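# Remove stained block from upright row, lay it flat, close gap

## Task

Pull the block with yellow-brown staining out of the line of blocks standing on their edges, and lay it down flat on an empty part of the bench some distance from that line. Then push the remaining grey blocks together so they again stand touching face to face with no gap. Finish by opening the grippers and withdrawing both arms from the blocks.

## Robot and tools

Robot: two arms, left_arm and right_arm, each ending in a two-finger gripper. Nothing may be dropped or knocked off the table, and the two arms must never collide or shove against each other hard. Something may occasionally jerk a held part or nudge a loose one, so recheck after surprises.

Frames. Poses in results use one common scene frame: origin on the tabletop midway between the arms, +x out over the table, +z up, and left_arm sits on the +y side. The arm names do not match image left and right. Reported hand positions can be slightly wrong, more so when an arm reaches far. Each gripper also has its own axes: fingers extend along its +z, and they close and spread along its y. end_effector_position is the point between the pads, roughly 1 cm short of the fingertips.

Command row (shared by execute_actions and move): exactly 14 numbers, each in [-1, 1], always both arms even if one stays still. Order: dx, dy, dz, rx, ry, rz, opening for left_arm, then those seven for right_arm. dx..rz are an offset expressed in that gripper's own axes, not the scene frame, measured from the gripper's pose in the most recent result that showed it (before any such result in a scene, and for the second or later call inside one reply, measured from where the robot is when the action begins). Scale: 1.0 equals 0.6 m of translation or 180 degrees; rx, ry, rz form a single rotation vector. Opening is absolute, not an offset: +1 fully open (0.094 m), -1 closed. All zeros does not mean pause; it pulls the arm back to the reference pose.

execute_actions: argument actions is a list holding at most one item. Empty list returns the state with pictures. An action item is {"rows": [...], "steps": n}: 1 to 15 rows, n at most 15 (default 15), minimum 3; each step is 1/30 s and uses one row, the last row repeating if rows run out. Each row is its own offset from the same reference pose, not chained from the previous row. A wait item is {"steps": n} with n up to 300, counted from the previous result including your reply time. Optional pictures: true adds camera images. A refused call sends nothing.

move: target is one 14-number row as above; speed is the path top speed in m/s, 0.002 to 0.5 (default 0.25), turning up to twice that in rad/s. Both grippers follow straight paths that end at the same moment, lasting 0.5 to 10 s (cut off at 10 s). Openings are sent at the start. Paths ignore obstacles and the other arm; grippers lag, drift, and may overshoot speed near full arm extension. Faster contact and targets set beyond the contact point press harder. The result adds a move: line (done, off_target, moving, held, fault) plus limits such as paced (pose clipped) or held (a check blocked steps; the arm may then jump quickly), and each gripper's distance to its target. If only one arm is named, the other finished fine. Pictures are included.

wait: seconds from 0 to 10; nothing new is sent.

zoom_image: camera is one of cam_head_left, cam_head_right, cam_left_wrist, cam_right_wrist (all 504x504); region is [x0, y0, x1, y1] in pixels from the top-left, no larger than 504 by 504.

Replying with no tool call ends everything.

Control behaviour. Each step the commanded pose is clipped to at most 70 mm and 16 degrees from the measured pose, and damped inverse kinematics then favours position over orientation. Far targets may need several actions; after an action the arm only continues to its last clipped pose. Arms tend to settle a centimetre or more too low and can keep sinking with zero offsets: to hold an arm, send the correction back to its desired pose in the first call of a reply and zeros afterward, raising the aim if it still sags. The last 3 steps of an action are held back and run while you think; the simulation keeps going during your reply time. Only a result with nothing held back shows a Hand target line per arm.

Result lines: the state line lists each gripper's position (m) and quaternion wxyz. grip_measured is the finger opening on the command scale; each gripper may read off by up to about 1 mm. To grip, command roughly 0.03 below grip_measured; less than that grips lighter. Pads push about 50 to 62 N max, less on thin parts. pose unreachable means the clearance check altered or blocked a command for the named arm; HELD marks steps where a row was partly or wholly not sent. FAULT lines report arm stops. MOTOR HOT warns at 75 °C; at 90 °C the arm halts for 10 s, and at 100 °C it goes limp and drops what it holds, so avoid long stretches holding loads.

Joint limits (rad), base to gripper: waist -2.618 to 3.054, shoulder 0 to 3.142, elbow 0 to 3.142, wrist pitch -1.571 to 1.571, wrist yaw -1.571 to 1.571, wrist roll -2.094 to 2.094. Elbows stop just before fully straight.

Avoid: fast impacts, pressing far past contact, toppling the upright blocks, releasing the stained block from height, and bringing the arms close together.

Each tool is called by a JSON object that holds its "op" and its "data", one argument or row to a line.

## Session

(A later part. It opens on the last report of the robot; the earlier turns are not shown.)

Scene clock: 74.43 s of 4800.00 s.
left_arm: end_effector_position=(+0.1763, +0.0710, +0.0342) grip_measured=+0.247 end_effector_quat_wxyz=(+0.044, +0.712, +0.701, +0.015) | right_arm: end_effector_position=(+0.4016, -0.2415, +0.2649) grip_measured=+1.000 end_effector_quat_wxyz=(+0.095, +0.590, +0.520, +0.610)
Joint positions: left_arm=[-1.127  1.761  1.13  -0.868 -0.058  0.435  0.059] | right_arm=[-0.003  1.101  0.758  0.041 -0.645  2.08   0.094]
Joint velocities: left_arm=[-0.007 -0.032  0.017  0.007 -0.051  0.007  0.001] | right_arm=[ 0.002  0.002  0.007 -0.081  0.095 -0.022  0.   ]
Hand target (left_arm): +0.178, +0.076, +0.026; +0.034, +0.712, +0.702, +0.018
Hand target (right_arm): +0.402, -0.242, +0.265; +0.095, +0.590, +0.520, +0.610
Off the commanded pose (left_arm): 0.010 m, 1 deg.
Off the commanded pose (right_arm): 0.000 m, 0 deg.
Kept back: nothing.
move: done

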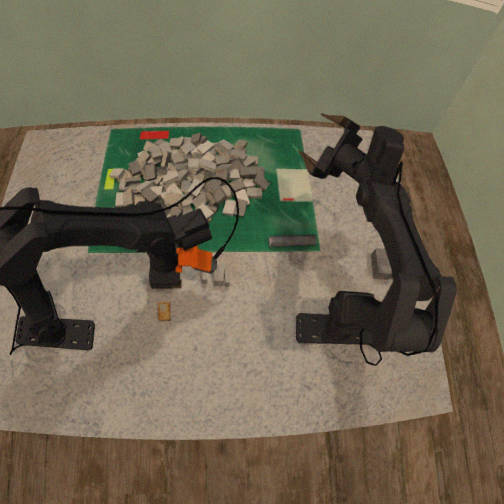

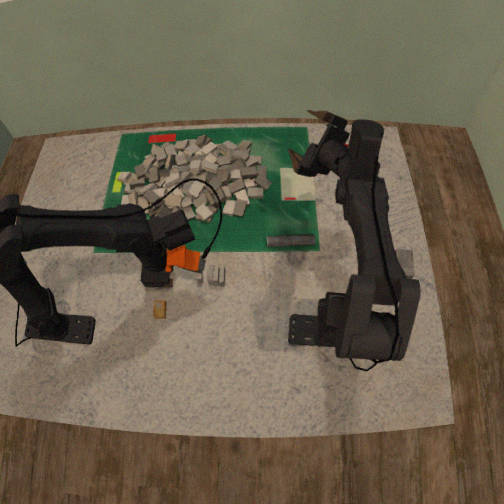

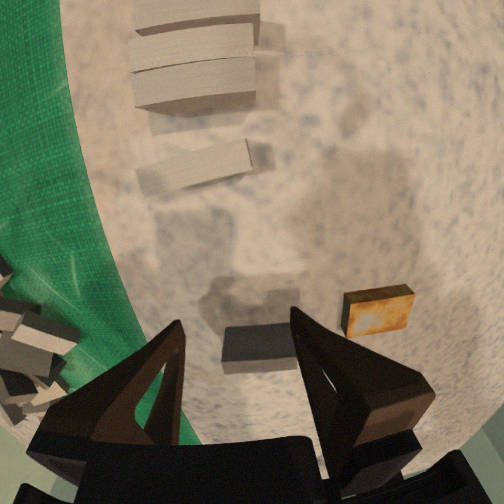

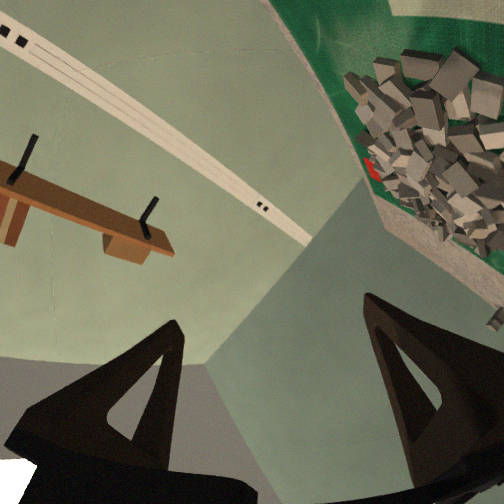

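{"op": "move", "data": {
  "target": [0.018,-0.016,-0.004,0,0,0,0.25,0,0,0,0,0,0,1],
  "speed": 0.05
}}

{"op": "move", "data": {
  "target": [0,0,0,0,0,0,-0.5,0,0,0,0,0,0,1]
}}

{"op": "move", "data": {
  "target": [0,0,-0.075,0,0,0,-0.5,0,0,0,0,0,0,1],
  "speed": 0.08
}}

Scene clock: 75.37 s of 4800.00 s.
left_arm: end_effector_position=(+0.1724, +0.0796, +0.0335) grip_measured=+0.247 end_effector_quat_wxyz=(+0.041, +0.711, +0.702, +0.015) | right_arm: end_effector_position=(+0.4016, -0.2415, +0.2649) grip_measured=+1.000 end_effector_quat_wxyz=(+0.095, +0.590, +0.520, +0.610)
Joint positions: left_arm=[-1.127  1.733  1.093 -0.865 -0.058  0.432  0.059] | right_arm=[-0.003  1.101  0.758  0.041 -0.645  2.08   0.094]
Joint velocities: left_arm=[ 0.002 -0.017 -0.002 -0.066  0.007  0.007 -0.001] | right_arm=[-0.007 -0.022 -0.007 -0.022  0.066 -0.037  0.   ]
Hand target (left_arm): +0.167, +0.082, +0.035; +0.043, +0.712, +0.701, +0.014
Hand target (right_arm): +0.402, -0.242, +0.265; +0.095, +0.590, +0.520, +0.610
Off the commanded pose (left_arm): 0.007 m, 0 deg.
Off the commanded pose (right_arm): 0.000 m, 0 deg.
Kept back: nothing.
move: done

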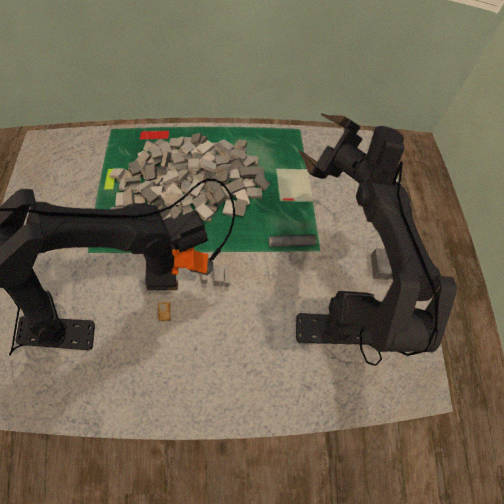

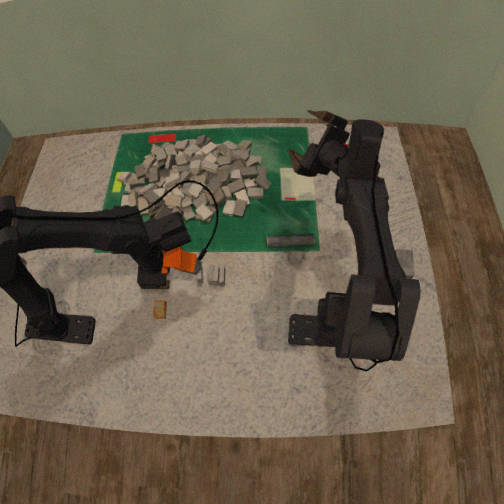

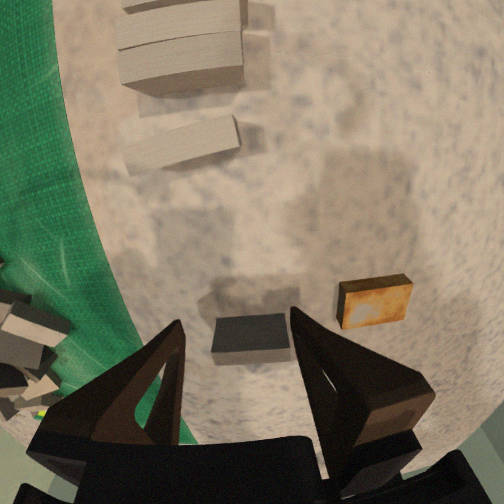

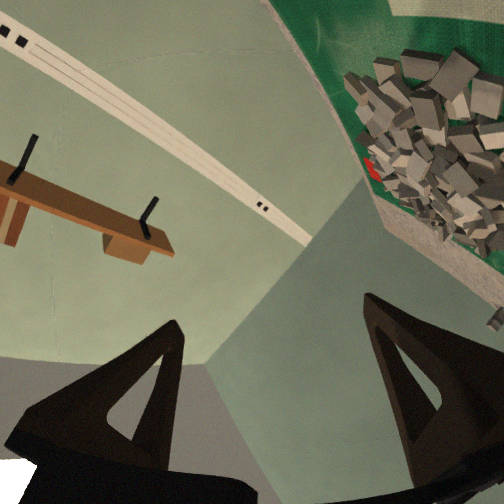

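Scene clock: 75.87 s of 4800.00 s.
left_arm: end_effector_position=(+0.1720, +0.0794, +0.0334) grip_measured=-0.497 end_effector_quat_wxyz=(+0.041, +0.711, +0.702, +0.014) | right_arm: end_effector_position=(+0.4016, -0.2415, +0.2649) grip_measured=+1.000 end_effector_quat_wxyz=(+0.095, +0.590, +0.520, +0.610)
Joint positions: left_arm=[-1.127  1.733  1.093 -0.865 -0.055  0.432  0.024] | right_arm=[-0.003  1.101  0.758  0.041 -0.645  2.08   0.094]
Joint velocities: left_arm=[-0.012 -0.002 -0.002 -0.051  0.007  0.022  0.   ] | right_arm=[ 0.002 -0.002  0.007  0.007 -0.051  0.022  0.   ]
Hand target (left_arm): +0.172, +0.080, +0.033; +0.041, +0.711, +0.702, +0.015
Hand target (right_arm): +0.402, -0.242, +0.265; +0.095, +0.590, +0.520, +0.610
Off the commanded pose (left_arm): 0.000 m, 0 deg.
Off the commanded pose (right_arm): 0.000 m, 0 deg.
Kept back: nothing.
move: done

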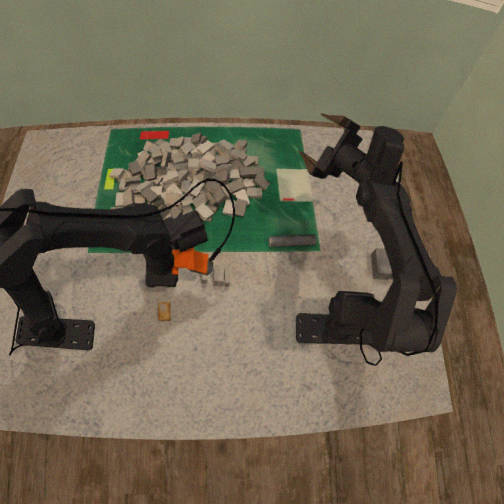

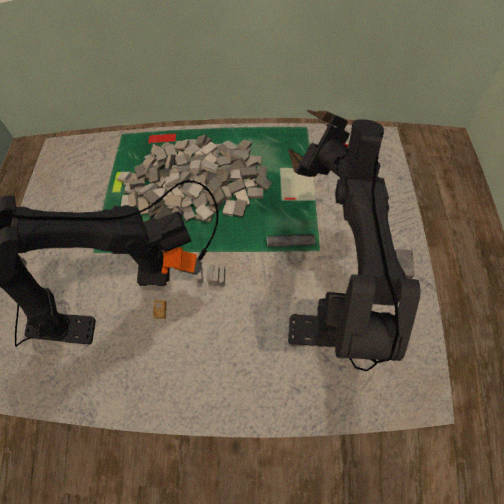

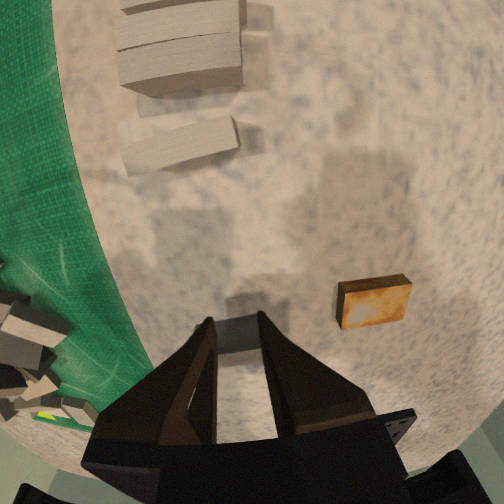

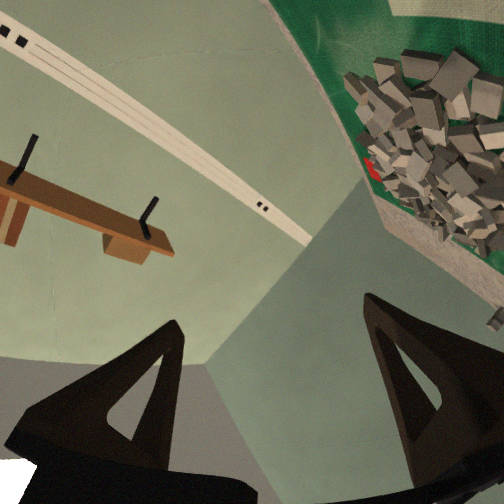

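Scene clock: 76.97 s of 4800.00 s.
left_arm: end_effector_position=(+0.1695, +0.0850, +0.0671) grip_measured=-0.497 end_effector_quat_wxyz=(+0.030, +0.711, +0.702, +0.018) | right_arm: end_effector_position=(+0.4016, -0.2415, +0.2649) grip_measured=+1.000 end_effector_quat_wxyz=(+0.095, +0.590, +0.520, +0.610)
Joint positions: left_arm=[-1.127  1.688  1.184 -1.023 -0.055  0.432  0.024] | right_arm=[-0.003  1.101  0.758  0.041 -0.645  2.08   0.094]
Joint velocities: left_arm=[-0.017  0.007 -0.007 -0.007  0.007 -0.007  0.001] | right_arm=[-0.007 -0.017 -0.017 -0.051 -0.007  0.007  0.   ]
Hand target (left_arm): +0.168, +0.081, +0.078; +0.041, +0.711, +0.702, +0.014
Hand target (right_arm): +0.402, -0.242, +0.265; +0.095, +0.590, +0.520, +0.610
Off the commanded pose (left_arm): 0.012 m, 1 deg.
Off the commanded pose (right_arm): 0.000 m, 0 deg.
Kept back: nothing.
move: off_target (left_arm)

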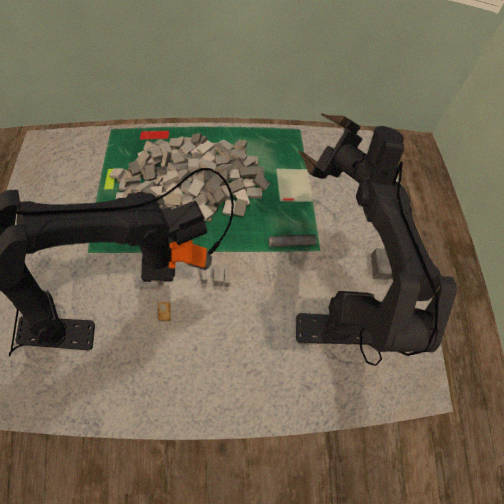

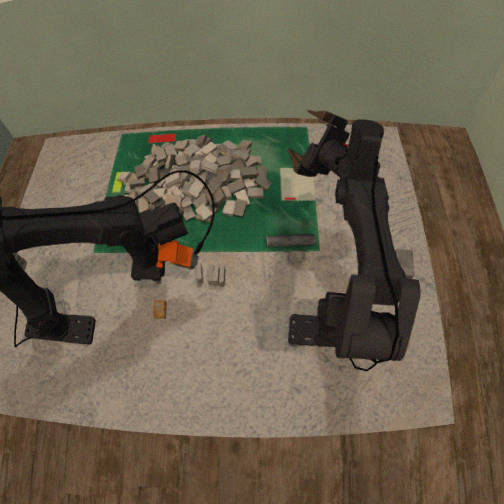

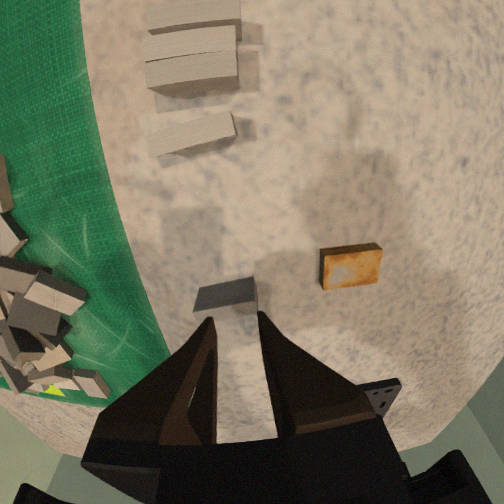

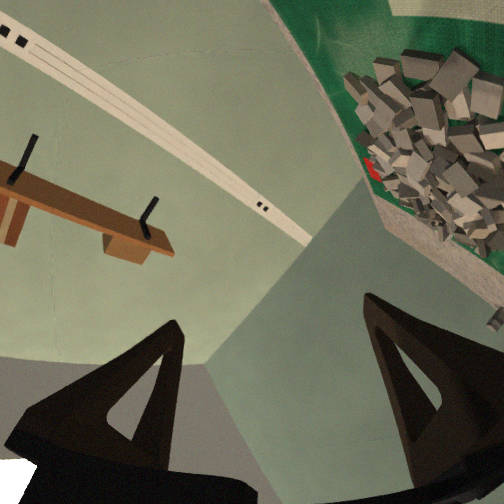

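{"op": "move", "data": {
  "target": [0.014,0.004,0,0,0,0,0.3,0,0,0,0,0,0,1],
  "speed": 0.08
}}

{"op": "move", "data": {
  "target": [0,0,0.07,0,0,0,0.3,0,0,0,0,0,0,1],
  "speed": 0.06
}}

Scene clock: 77.90 s of 4800.00 s.
left_arm: end_effector_position=(+0.1716, +0.0864, +0.0671) grip_measured=+0.297 end_effector_quat_wxyz=(+0.029, +0.711, +0.702, +0.019) | right_arm: end_effector_position=(+0.4016, -0.2415, +0.2649) grip_measured=+1.000 end_effector_quat_wxyz=(+0.095, +0.590, +0.520, +0.610)
Joint positions: left_arm=[-1.119  1.688  1.184 -1.024 -0.055  0.44   0.061] | right_arm=[-0.003  1.101  0.758  0.041 -0.645  2.08   0.094]
Joint velocities: left_arm=[-0.002  0.022 -0.012 -0.066 -0.051 -0.022 -0.001] | right_arm=[ 0.002 -0.002  0.007  0.022  0.022 -0.066  0.   ]
Hand target (left_arm): +0.172, +0.093, +0.067; +0.030, +0.711, +0.702, +0.018
Hand target (right_arm): +0.402, -0.242, +0.265; +0.095, +0.590, +0.520, +0.610
Off the commanded pose (left_arm): 0.007 m, 0 deg.
Off the commanded pose (right_arm): 0.000 m, 0 deg.
Kept back: nothing.
move: done

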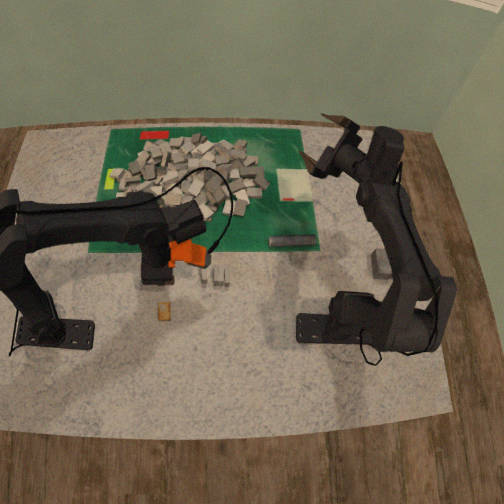

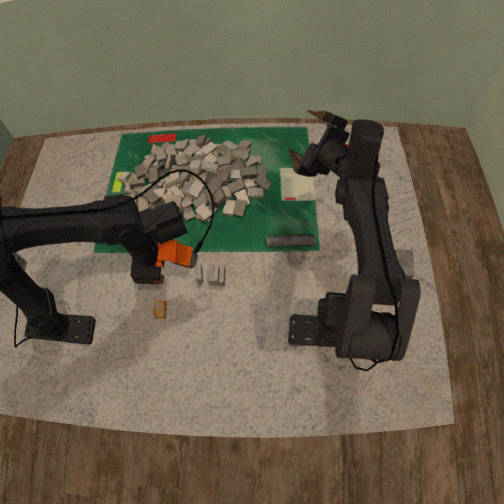

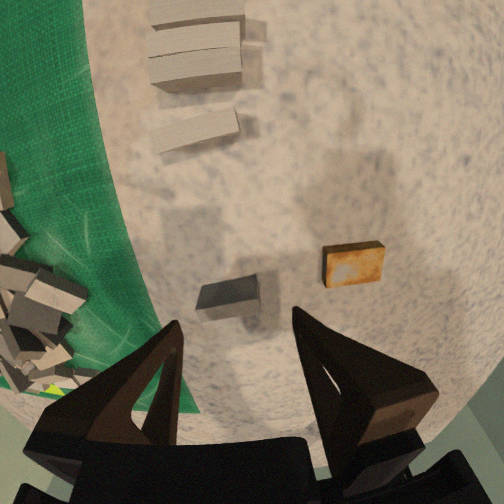

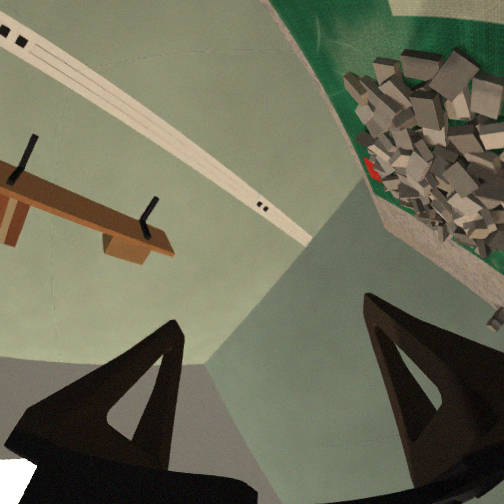

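Scene clock: 79.10 s of 4800.00 s.
left_arm: end_effector_position=(+0.1739, +0.0812, +0.0340) grip_measured=+0.297 end_effector_quat_wxyz=(+0.039, +0.711, +0.702, +0.015) | right_arm: end_effector_position=(+0.4016, -0.2415, +0.2649) grip_measured=+1.000 end_effector_quat_wxyz=(+0.095, +0.590, +0.520, +0.610)
Joint positions: left_arm=[-1.119  1.732  1.095 -0.871 -0.055  0.44   0.061] | right_arm=[-0.003  1.101  0.758  0.041 -0.645  2.08   0.094]
Joint velocities: left_arm=[ 0.007 -0.037 -0.007  0.007  0.11  -0.051 -0.   ] | right_arm=[ 0.002 -0.017  0.007  0.037  0.022 -0.037  0.   ]
Hand target (left_arm): +0.175, +0.086, +0.025; +0.030, +0.711, +0.702, +0.019
Hand target (right_arm): +0.402, -0.242, +0.265; +0.095, +0.590, +0.520, +0.610
Off the commanded pose (left_arm): 0.010 m, 1 deg.
Off the commanded pose (right_arm): 0.000 m, 0 deg.
Kept back: nothing.
move: done

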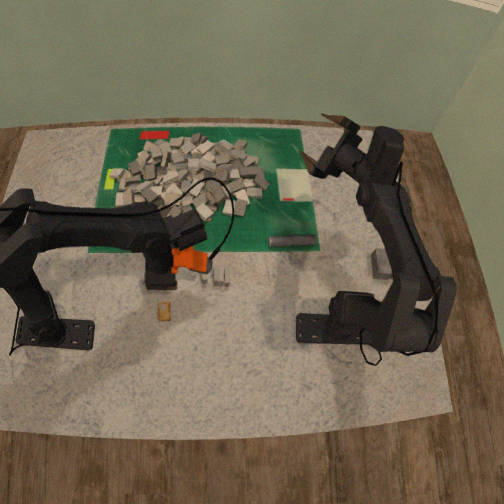

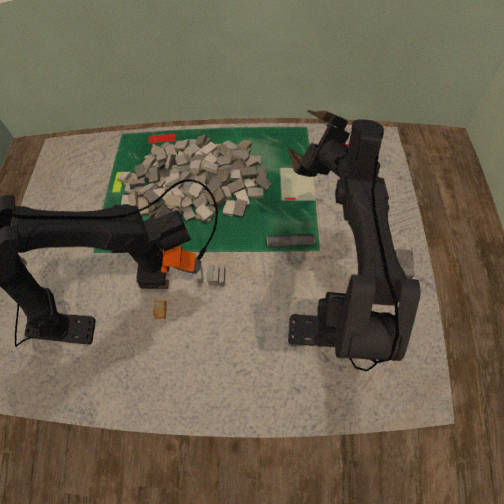

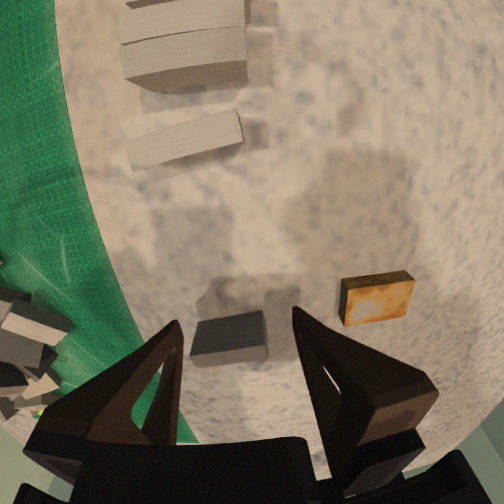

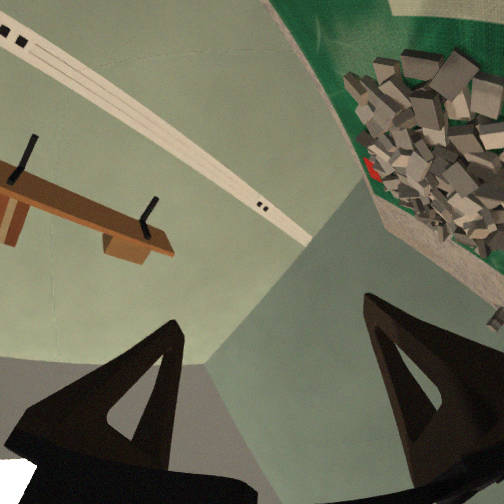

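{"op": "move", "data": {
  "target": [0.028,0.008,-0.004,0,0,0,0.3,0,0,0,0,0,0,1],
  "speed": 0.05
}}

Scene clock: 80.07 s of 4800.00 s.
left_arm: end_effector_position=(+0.1787, +0.0917, +0.0347) grip_measured=+0.297 end_effector_quat_wxyz=(+0.039, +0.710, +0.703, +0.016) | right_arm: end_effector_position=(+0.4016, -0.2415, +0.2649) grip_measured=+1.000 end_effector_quat_wxyz=(+0.095, +0.590, +0.520, +0.610)
Joint positions: left_arm=[-1.091  1.704  1.065 -0.868 -0.055  0.467  0.061] | right_arm=[-0.003  1.101  0.758  0.041 -0.645  2.08   0.094]
Joint velocities: left_arm=[ 0.002 -0.007 -0.002 -0.037  0.037  0.051 -0.001] | right_arm=[ 0.002  0.002  0.002  0.022 -0.007 -0.066  0.   ]
Hand target (left_arm): +0.179, +0.098, +0.036; +0.039, +0.711, +0.702, +0.016
Hand target (right_arm): +0.402, -0.242, +0.265; +0.095, +0.590, +0.520, +0.610
Off the commanded pose (left_arm): 0.006 m, 0 deg.
Off the commanded pose (right_arm): 0.000 m, 0 deg.
Kept back: nothing.
move: done

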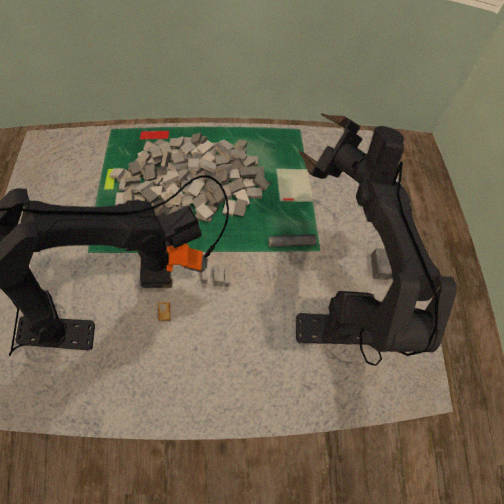

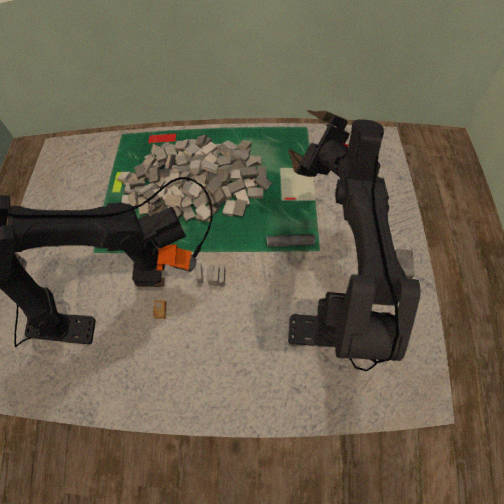

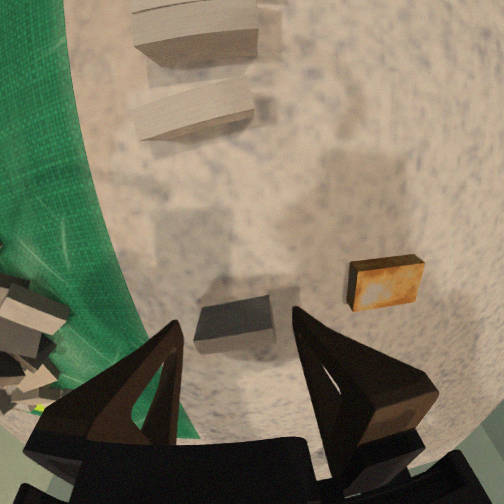

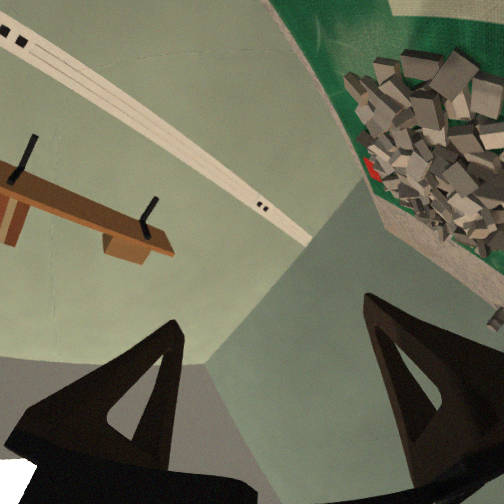

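{"op": "move", "data": {
  "target": [0.008,0,0.02,0,0,0,0.3,0,0,0,0,0,0,1],
  "speed": 0.04
}}

{"op": "move", "data": {
  "target": [0,0,0,0,0,0,-0.5,0,0,0,0,0,0,1]
}}

Scene clock: 81.03 s of 4800.00 s.
left_arm: end_effector_position=(+0.1785, +0.0920, +0.0288) grip_measured=+0.297 end_effector_quat_wxyz=(+0.044, +0.711, +0.702, +0.014) | right_arm: end_effector_position=(+0.4016, -0.2415, +0.2649) grip_measured=+1.000 end_effector_quat_wxyz=(+0.095, +0.590, +0.520, +0.610)
Joint positions: left_arm=[-1.091  1.704  1.039 -0.832 -0.055  0.468  0.061] | right_arm=[-0.003  1.101  0.758  0.041 -0.645  2.08   0.094]
Joint velocities: left_arm=[-0.002 -0.017 -0.007 -0.007  0.022 -0.007 -0.001] | right_arm=[-0.012  0.012 -0.022 -0.066  0.007  0.022  0.   ]
Hand target (left_arm): +0.180, +0.096, +0.023; +0.039, +0.710, +0.703, +0.016
Hand target (right_arm): +0.402, -0.242, +0.265; +0.095, +0.590, +0.520, +0.610
Off the commanded pose (left_arm): 0.008 m, 1 deg.
Off the commanded pose (right_arm): 0.000 m, 0 deg.
Kept back: nothing.
move: done

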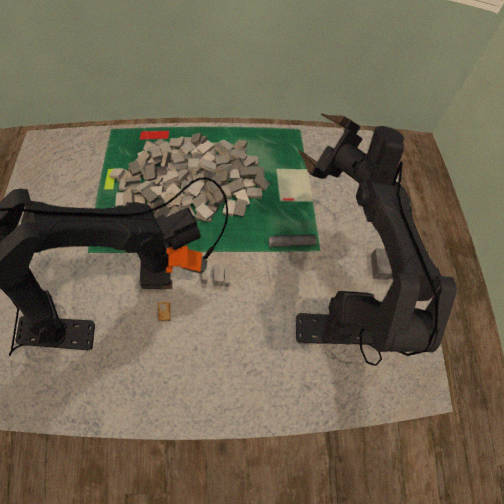

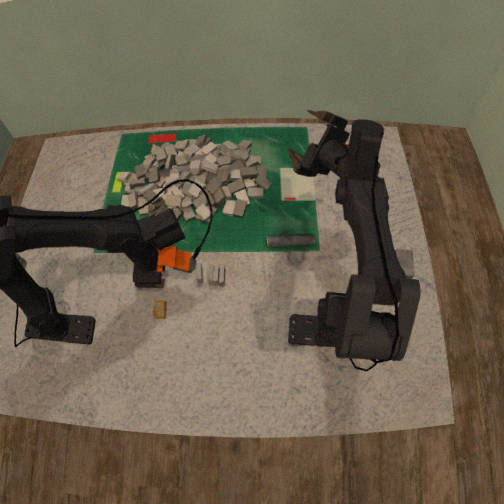

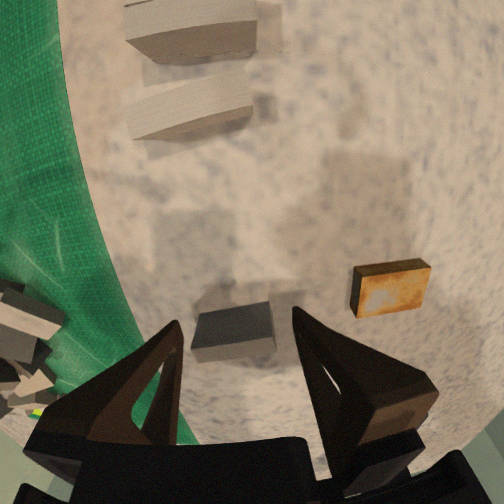

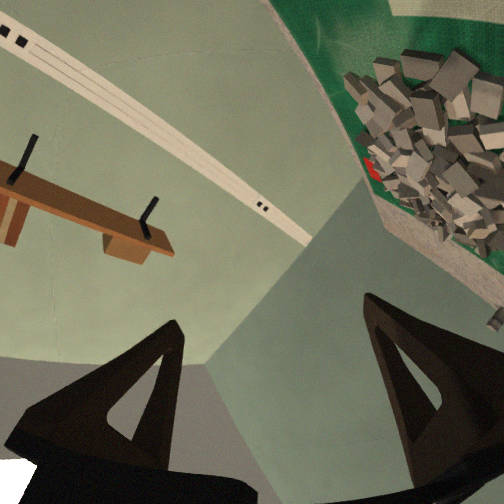

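Scene clock: 81.53 s of 4800.00 s.
left_arm: end_effector_position=(+0.1788, +0.0919, +0.0288) grip_measured=-0.122 end_effector_quat_wxyz=(+0.044, +0.710, +0.702, +0.015) | right_arm: end_effector_position=(+0.4016, -0.2415, +0.2649) grip_measured=+1.000 end_effector_quat_wxyz=(+0.095, +0.590, +0.520, +0.610)
Joint positions: left_arm=[-1.091  1.704  1.039 -0.831 -0.056  0.468  0.041] | right_arm=[-0.003  1.101  0.758  0.041 -0.645  2.08   0.094]
Joint velocities: left_arm=[-0.022 -0.002  0.002 -0.037  0.051 -0.037  0.   ] | right_arm=[ 0.007  0.002  0.007  0.037 -0.051 -0.037  0.   ]
Hand target (left_arm): +0.179, +0.092, +0.029; +0.044, +0.711, +0.702, +0.014
Hand target (right_arm): +0.402, -0.242, +0.265; +0.095, +0.590, +0.520, +0.610
Off the commanded pose (left_arm): 0.000 m, 0 deg.
Off the commanded pose (right_arm): 0.000 m, 0 deg.
Kept back: nothing.
move: done

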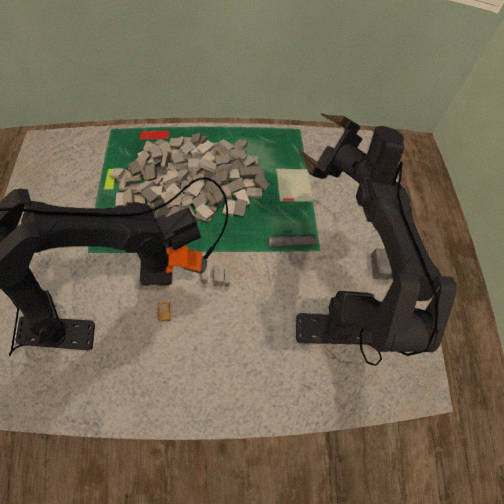

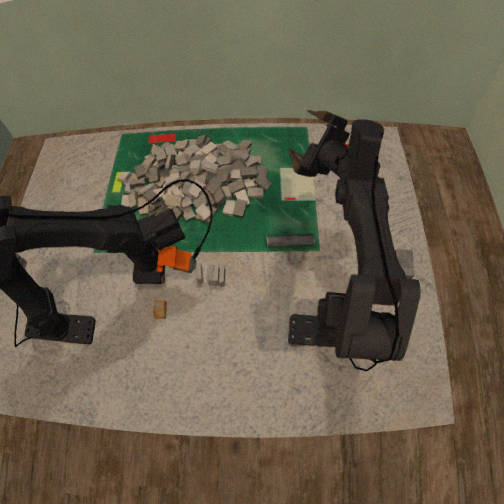

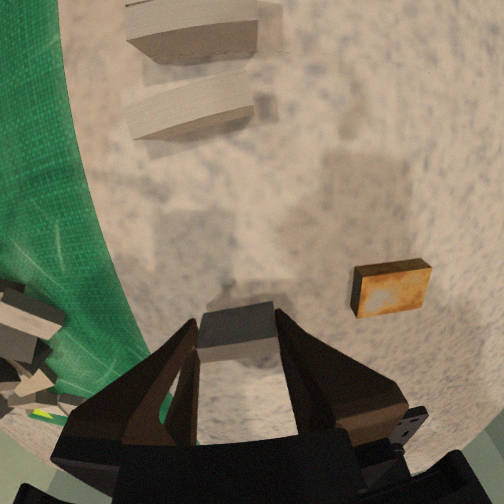

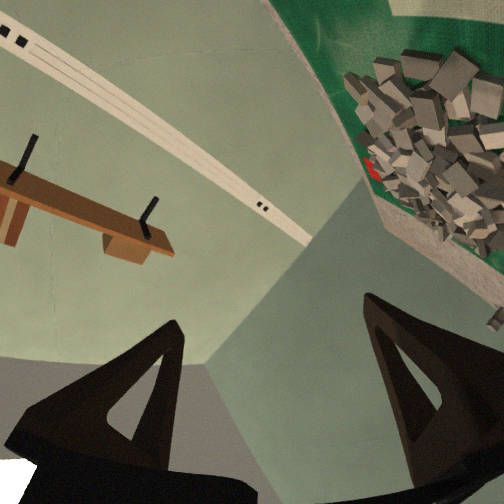

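{"op": "move", "data": {
  "target": [0,0,-0.075,0,0,0,-0.5,0,0,0,0,0,0,1],
  "speed": 0.08
}}

{"op": "move", "data": {
  "target": [-0.165,0.008,0,0,0,0,-0.5,0,0,0,0,0,0,1],
  "speed": 0.15
}}

Scene clock: 82.87 s of 4800.00 s.
left_arm: end_effector_position=(+0.1754, +0.0988, +0.0612) grip_measured=-0.122 end_effector_quat_wxyz=(+0.031, +0.711, +0.702, +0.019) | right_arm: end_effector_position=(+0.4016, -0.2415, +0.2649) grip_measured=+1.000 end_effector_quat_wxyz=(+0.095, +0.590, +0.520, +0.610)
Joint positions: left_arm=[-1.091  1.656  1.124 -0.992 -0.056  0.468  0.041] | right_arm=[-0.003  1.101  0.758  0.041 -0.645  2.08   0.094]
Joint velocities: left_arm=[-0.007 -0.007  0.007 -0.051  0.066 -0.007 -0.   ] | right_arm=[-0.012 -0.007  0.002  0.051 -0.037  0.007  0.   ]
Hand target (left_arm): +0.175, +0.094, +0.073; +0.044, +0.710, +0.702, +0.015
Hand target (right_arm): +0.402, -0.242, +0.265; +0.095, +0.590, +0.520, +0.610
Off the commanded pose (left_arm): 0.013 m, 2 deg.
Off the commanded pose (right_arm): 0.000 m, 0 deg.
Kept back: nothing.
move: off_target (left_arm)

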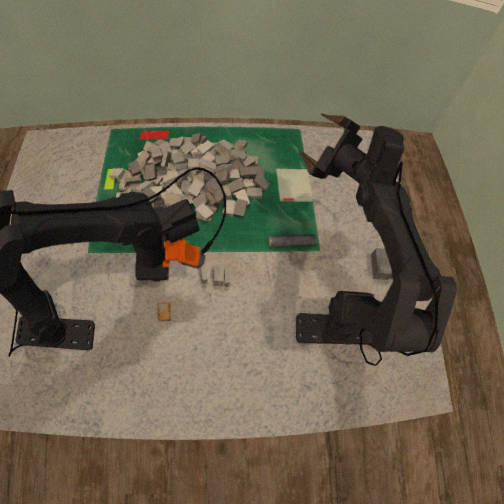

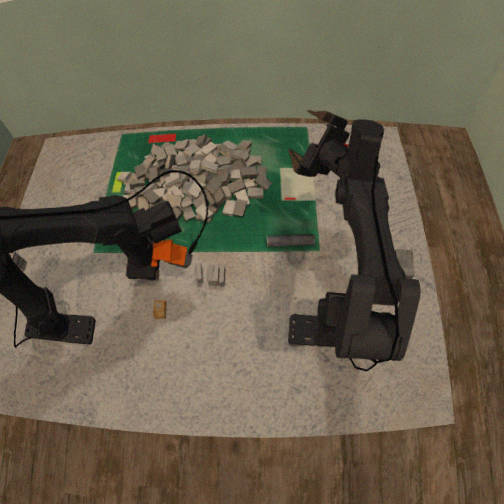

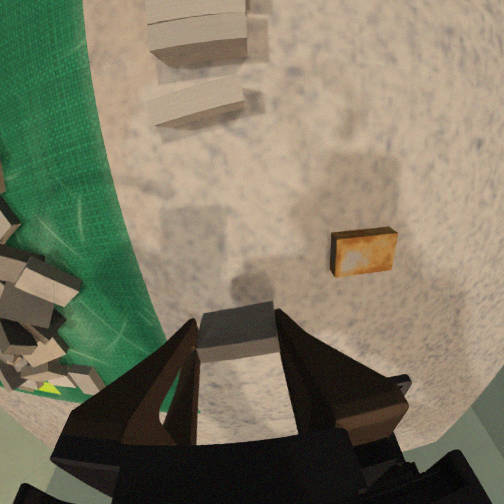

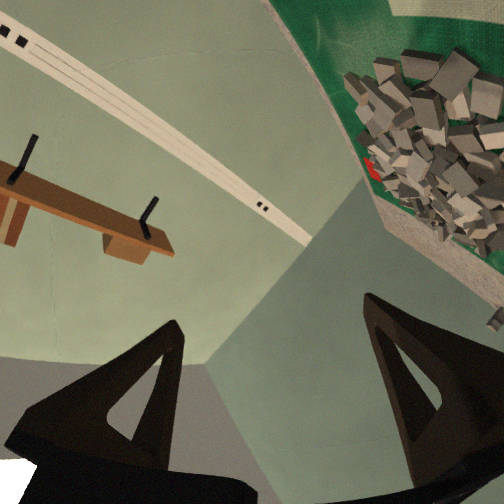

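Scene clock: 84.13 s of 4800.00 s.
left_arm: end_effector_position=(+0.1805, +0.0039, +0.0598) grip_measured=-0.122 end_effector_quat_wxyz=(+0.032, +0.712, +0.701, +0.017) | right_arm: end_effector_position=(+0.4016, -0.2415, +0.2649) grip_measured=+1.000 end_effector_quat_wxyz=(+0.095, +0.590, +0.520, +0.610)
Joint positions: left_arm=[-1.187  1.985  1.535 -1.076 -0.057  0.375  0.041] | right_arm=[-0.003  1.101  0.758  0.041 -0.645  2.08   0.094]
Joint velocities: left_arm=[ 0.002 -0.017  0.017  0.022  0.007 -0.066  0.   ] | right_arm=[ 0.002 -0.017  0.027 -0.022 -0.037 -0.007  0.   ]
Hand target (left_arm): +0.179, +0.000, +0.062; +0.030, +0.711, +0.702, +0.018
Hand target (right_arm): +0.402, -0.242, +0.265; +0.095, +0.590, +0.520, +0.610
Off the commanded pose (left_arm): 0.005 m, 0 deg.
Off the commanded pose (right_arm): 0.000 m, 0 deg.
Kept back: nothing.
move: done

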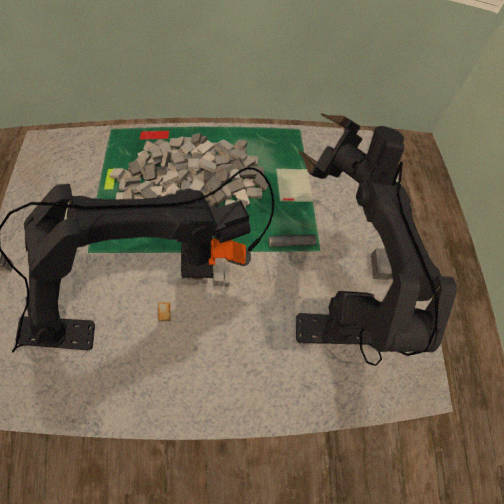

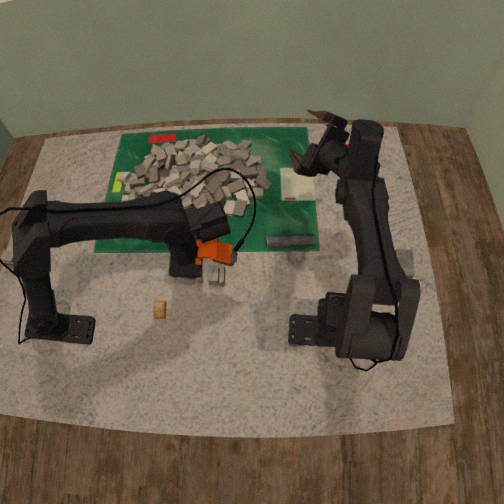

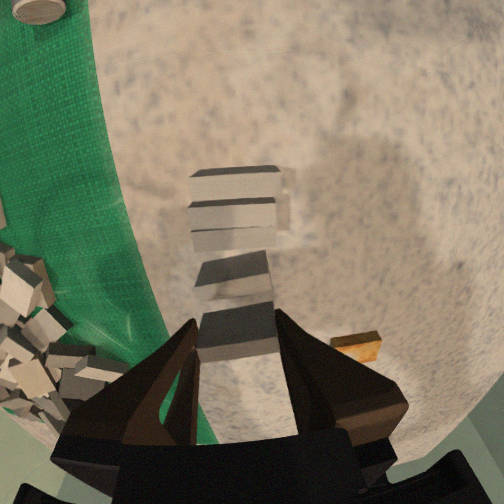

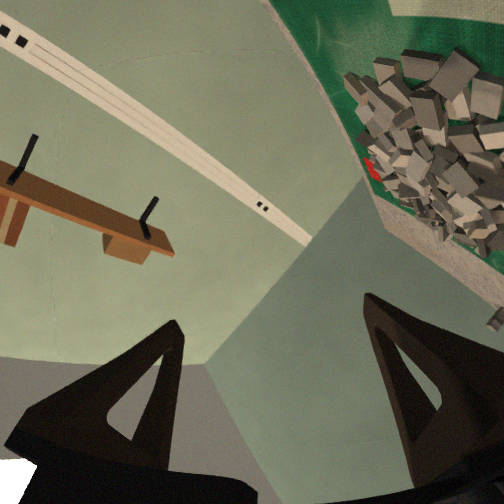

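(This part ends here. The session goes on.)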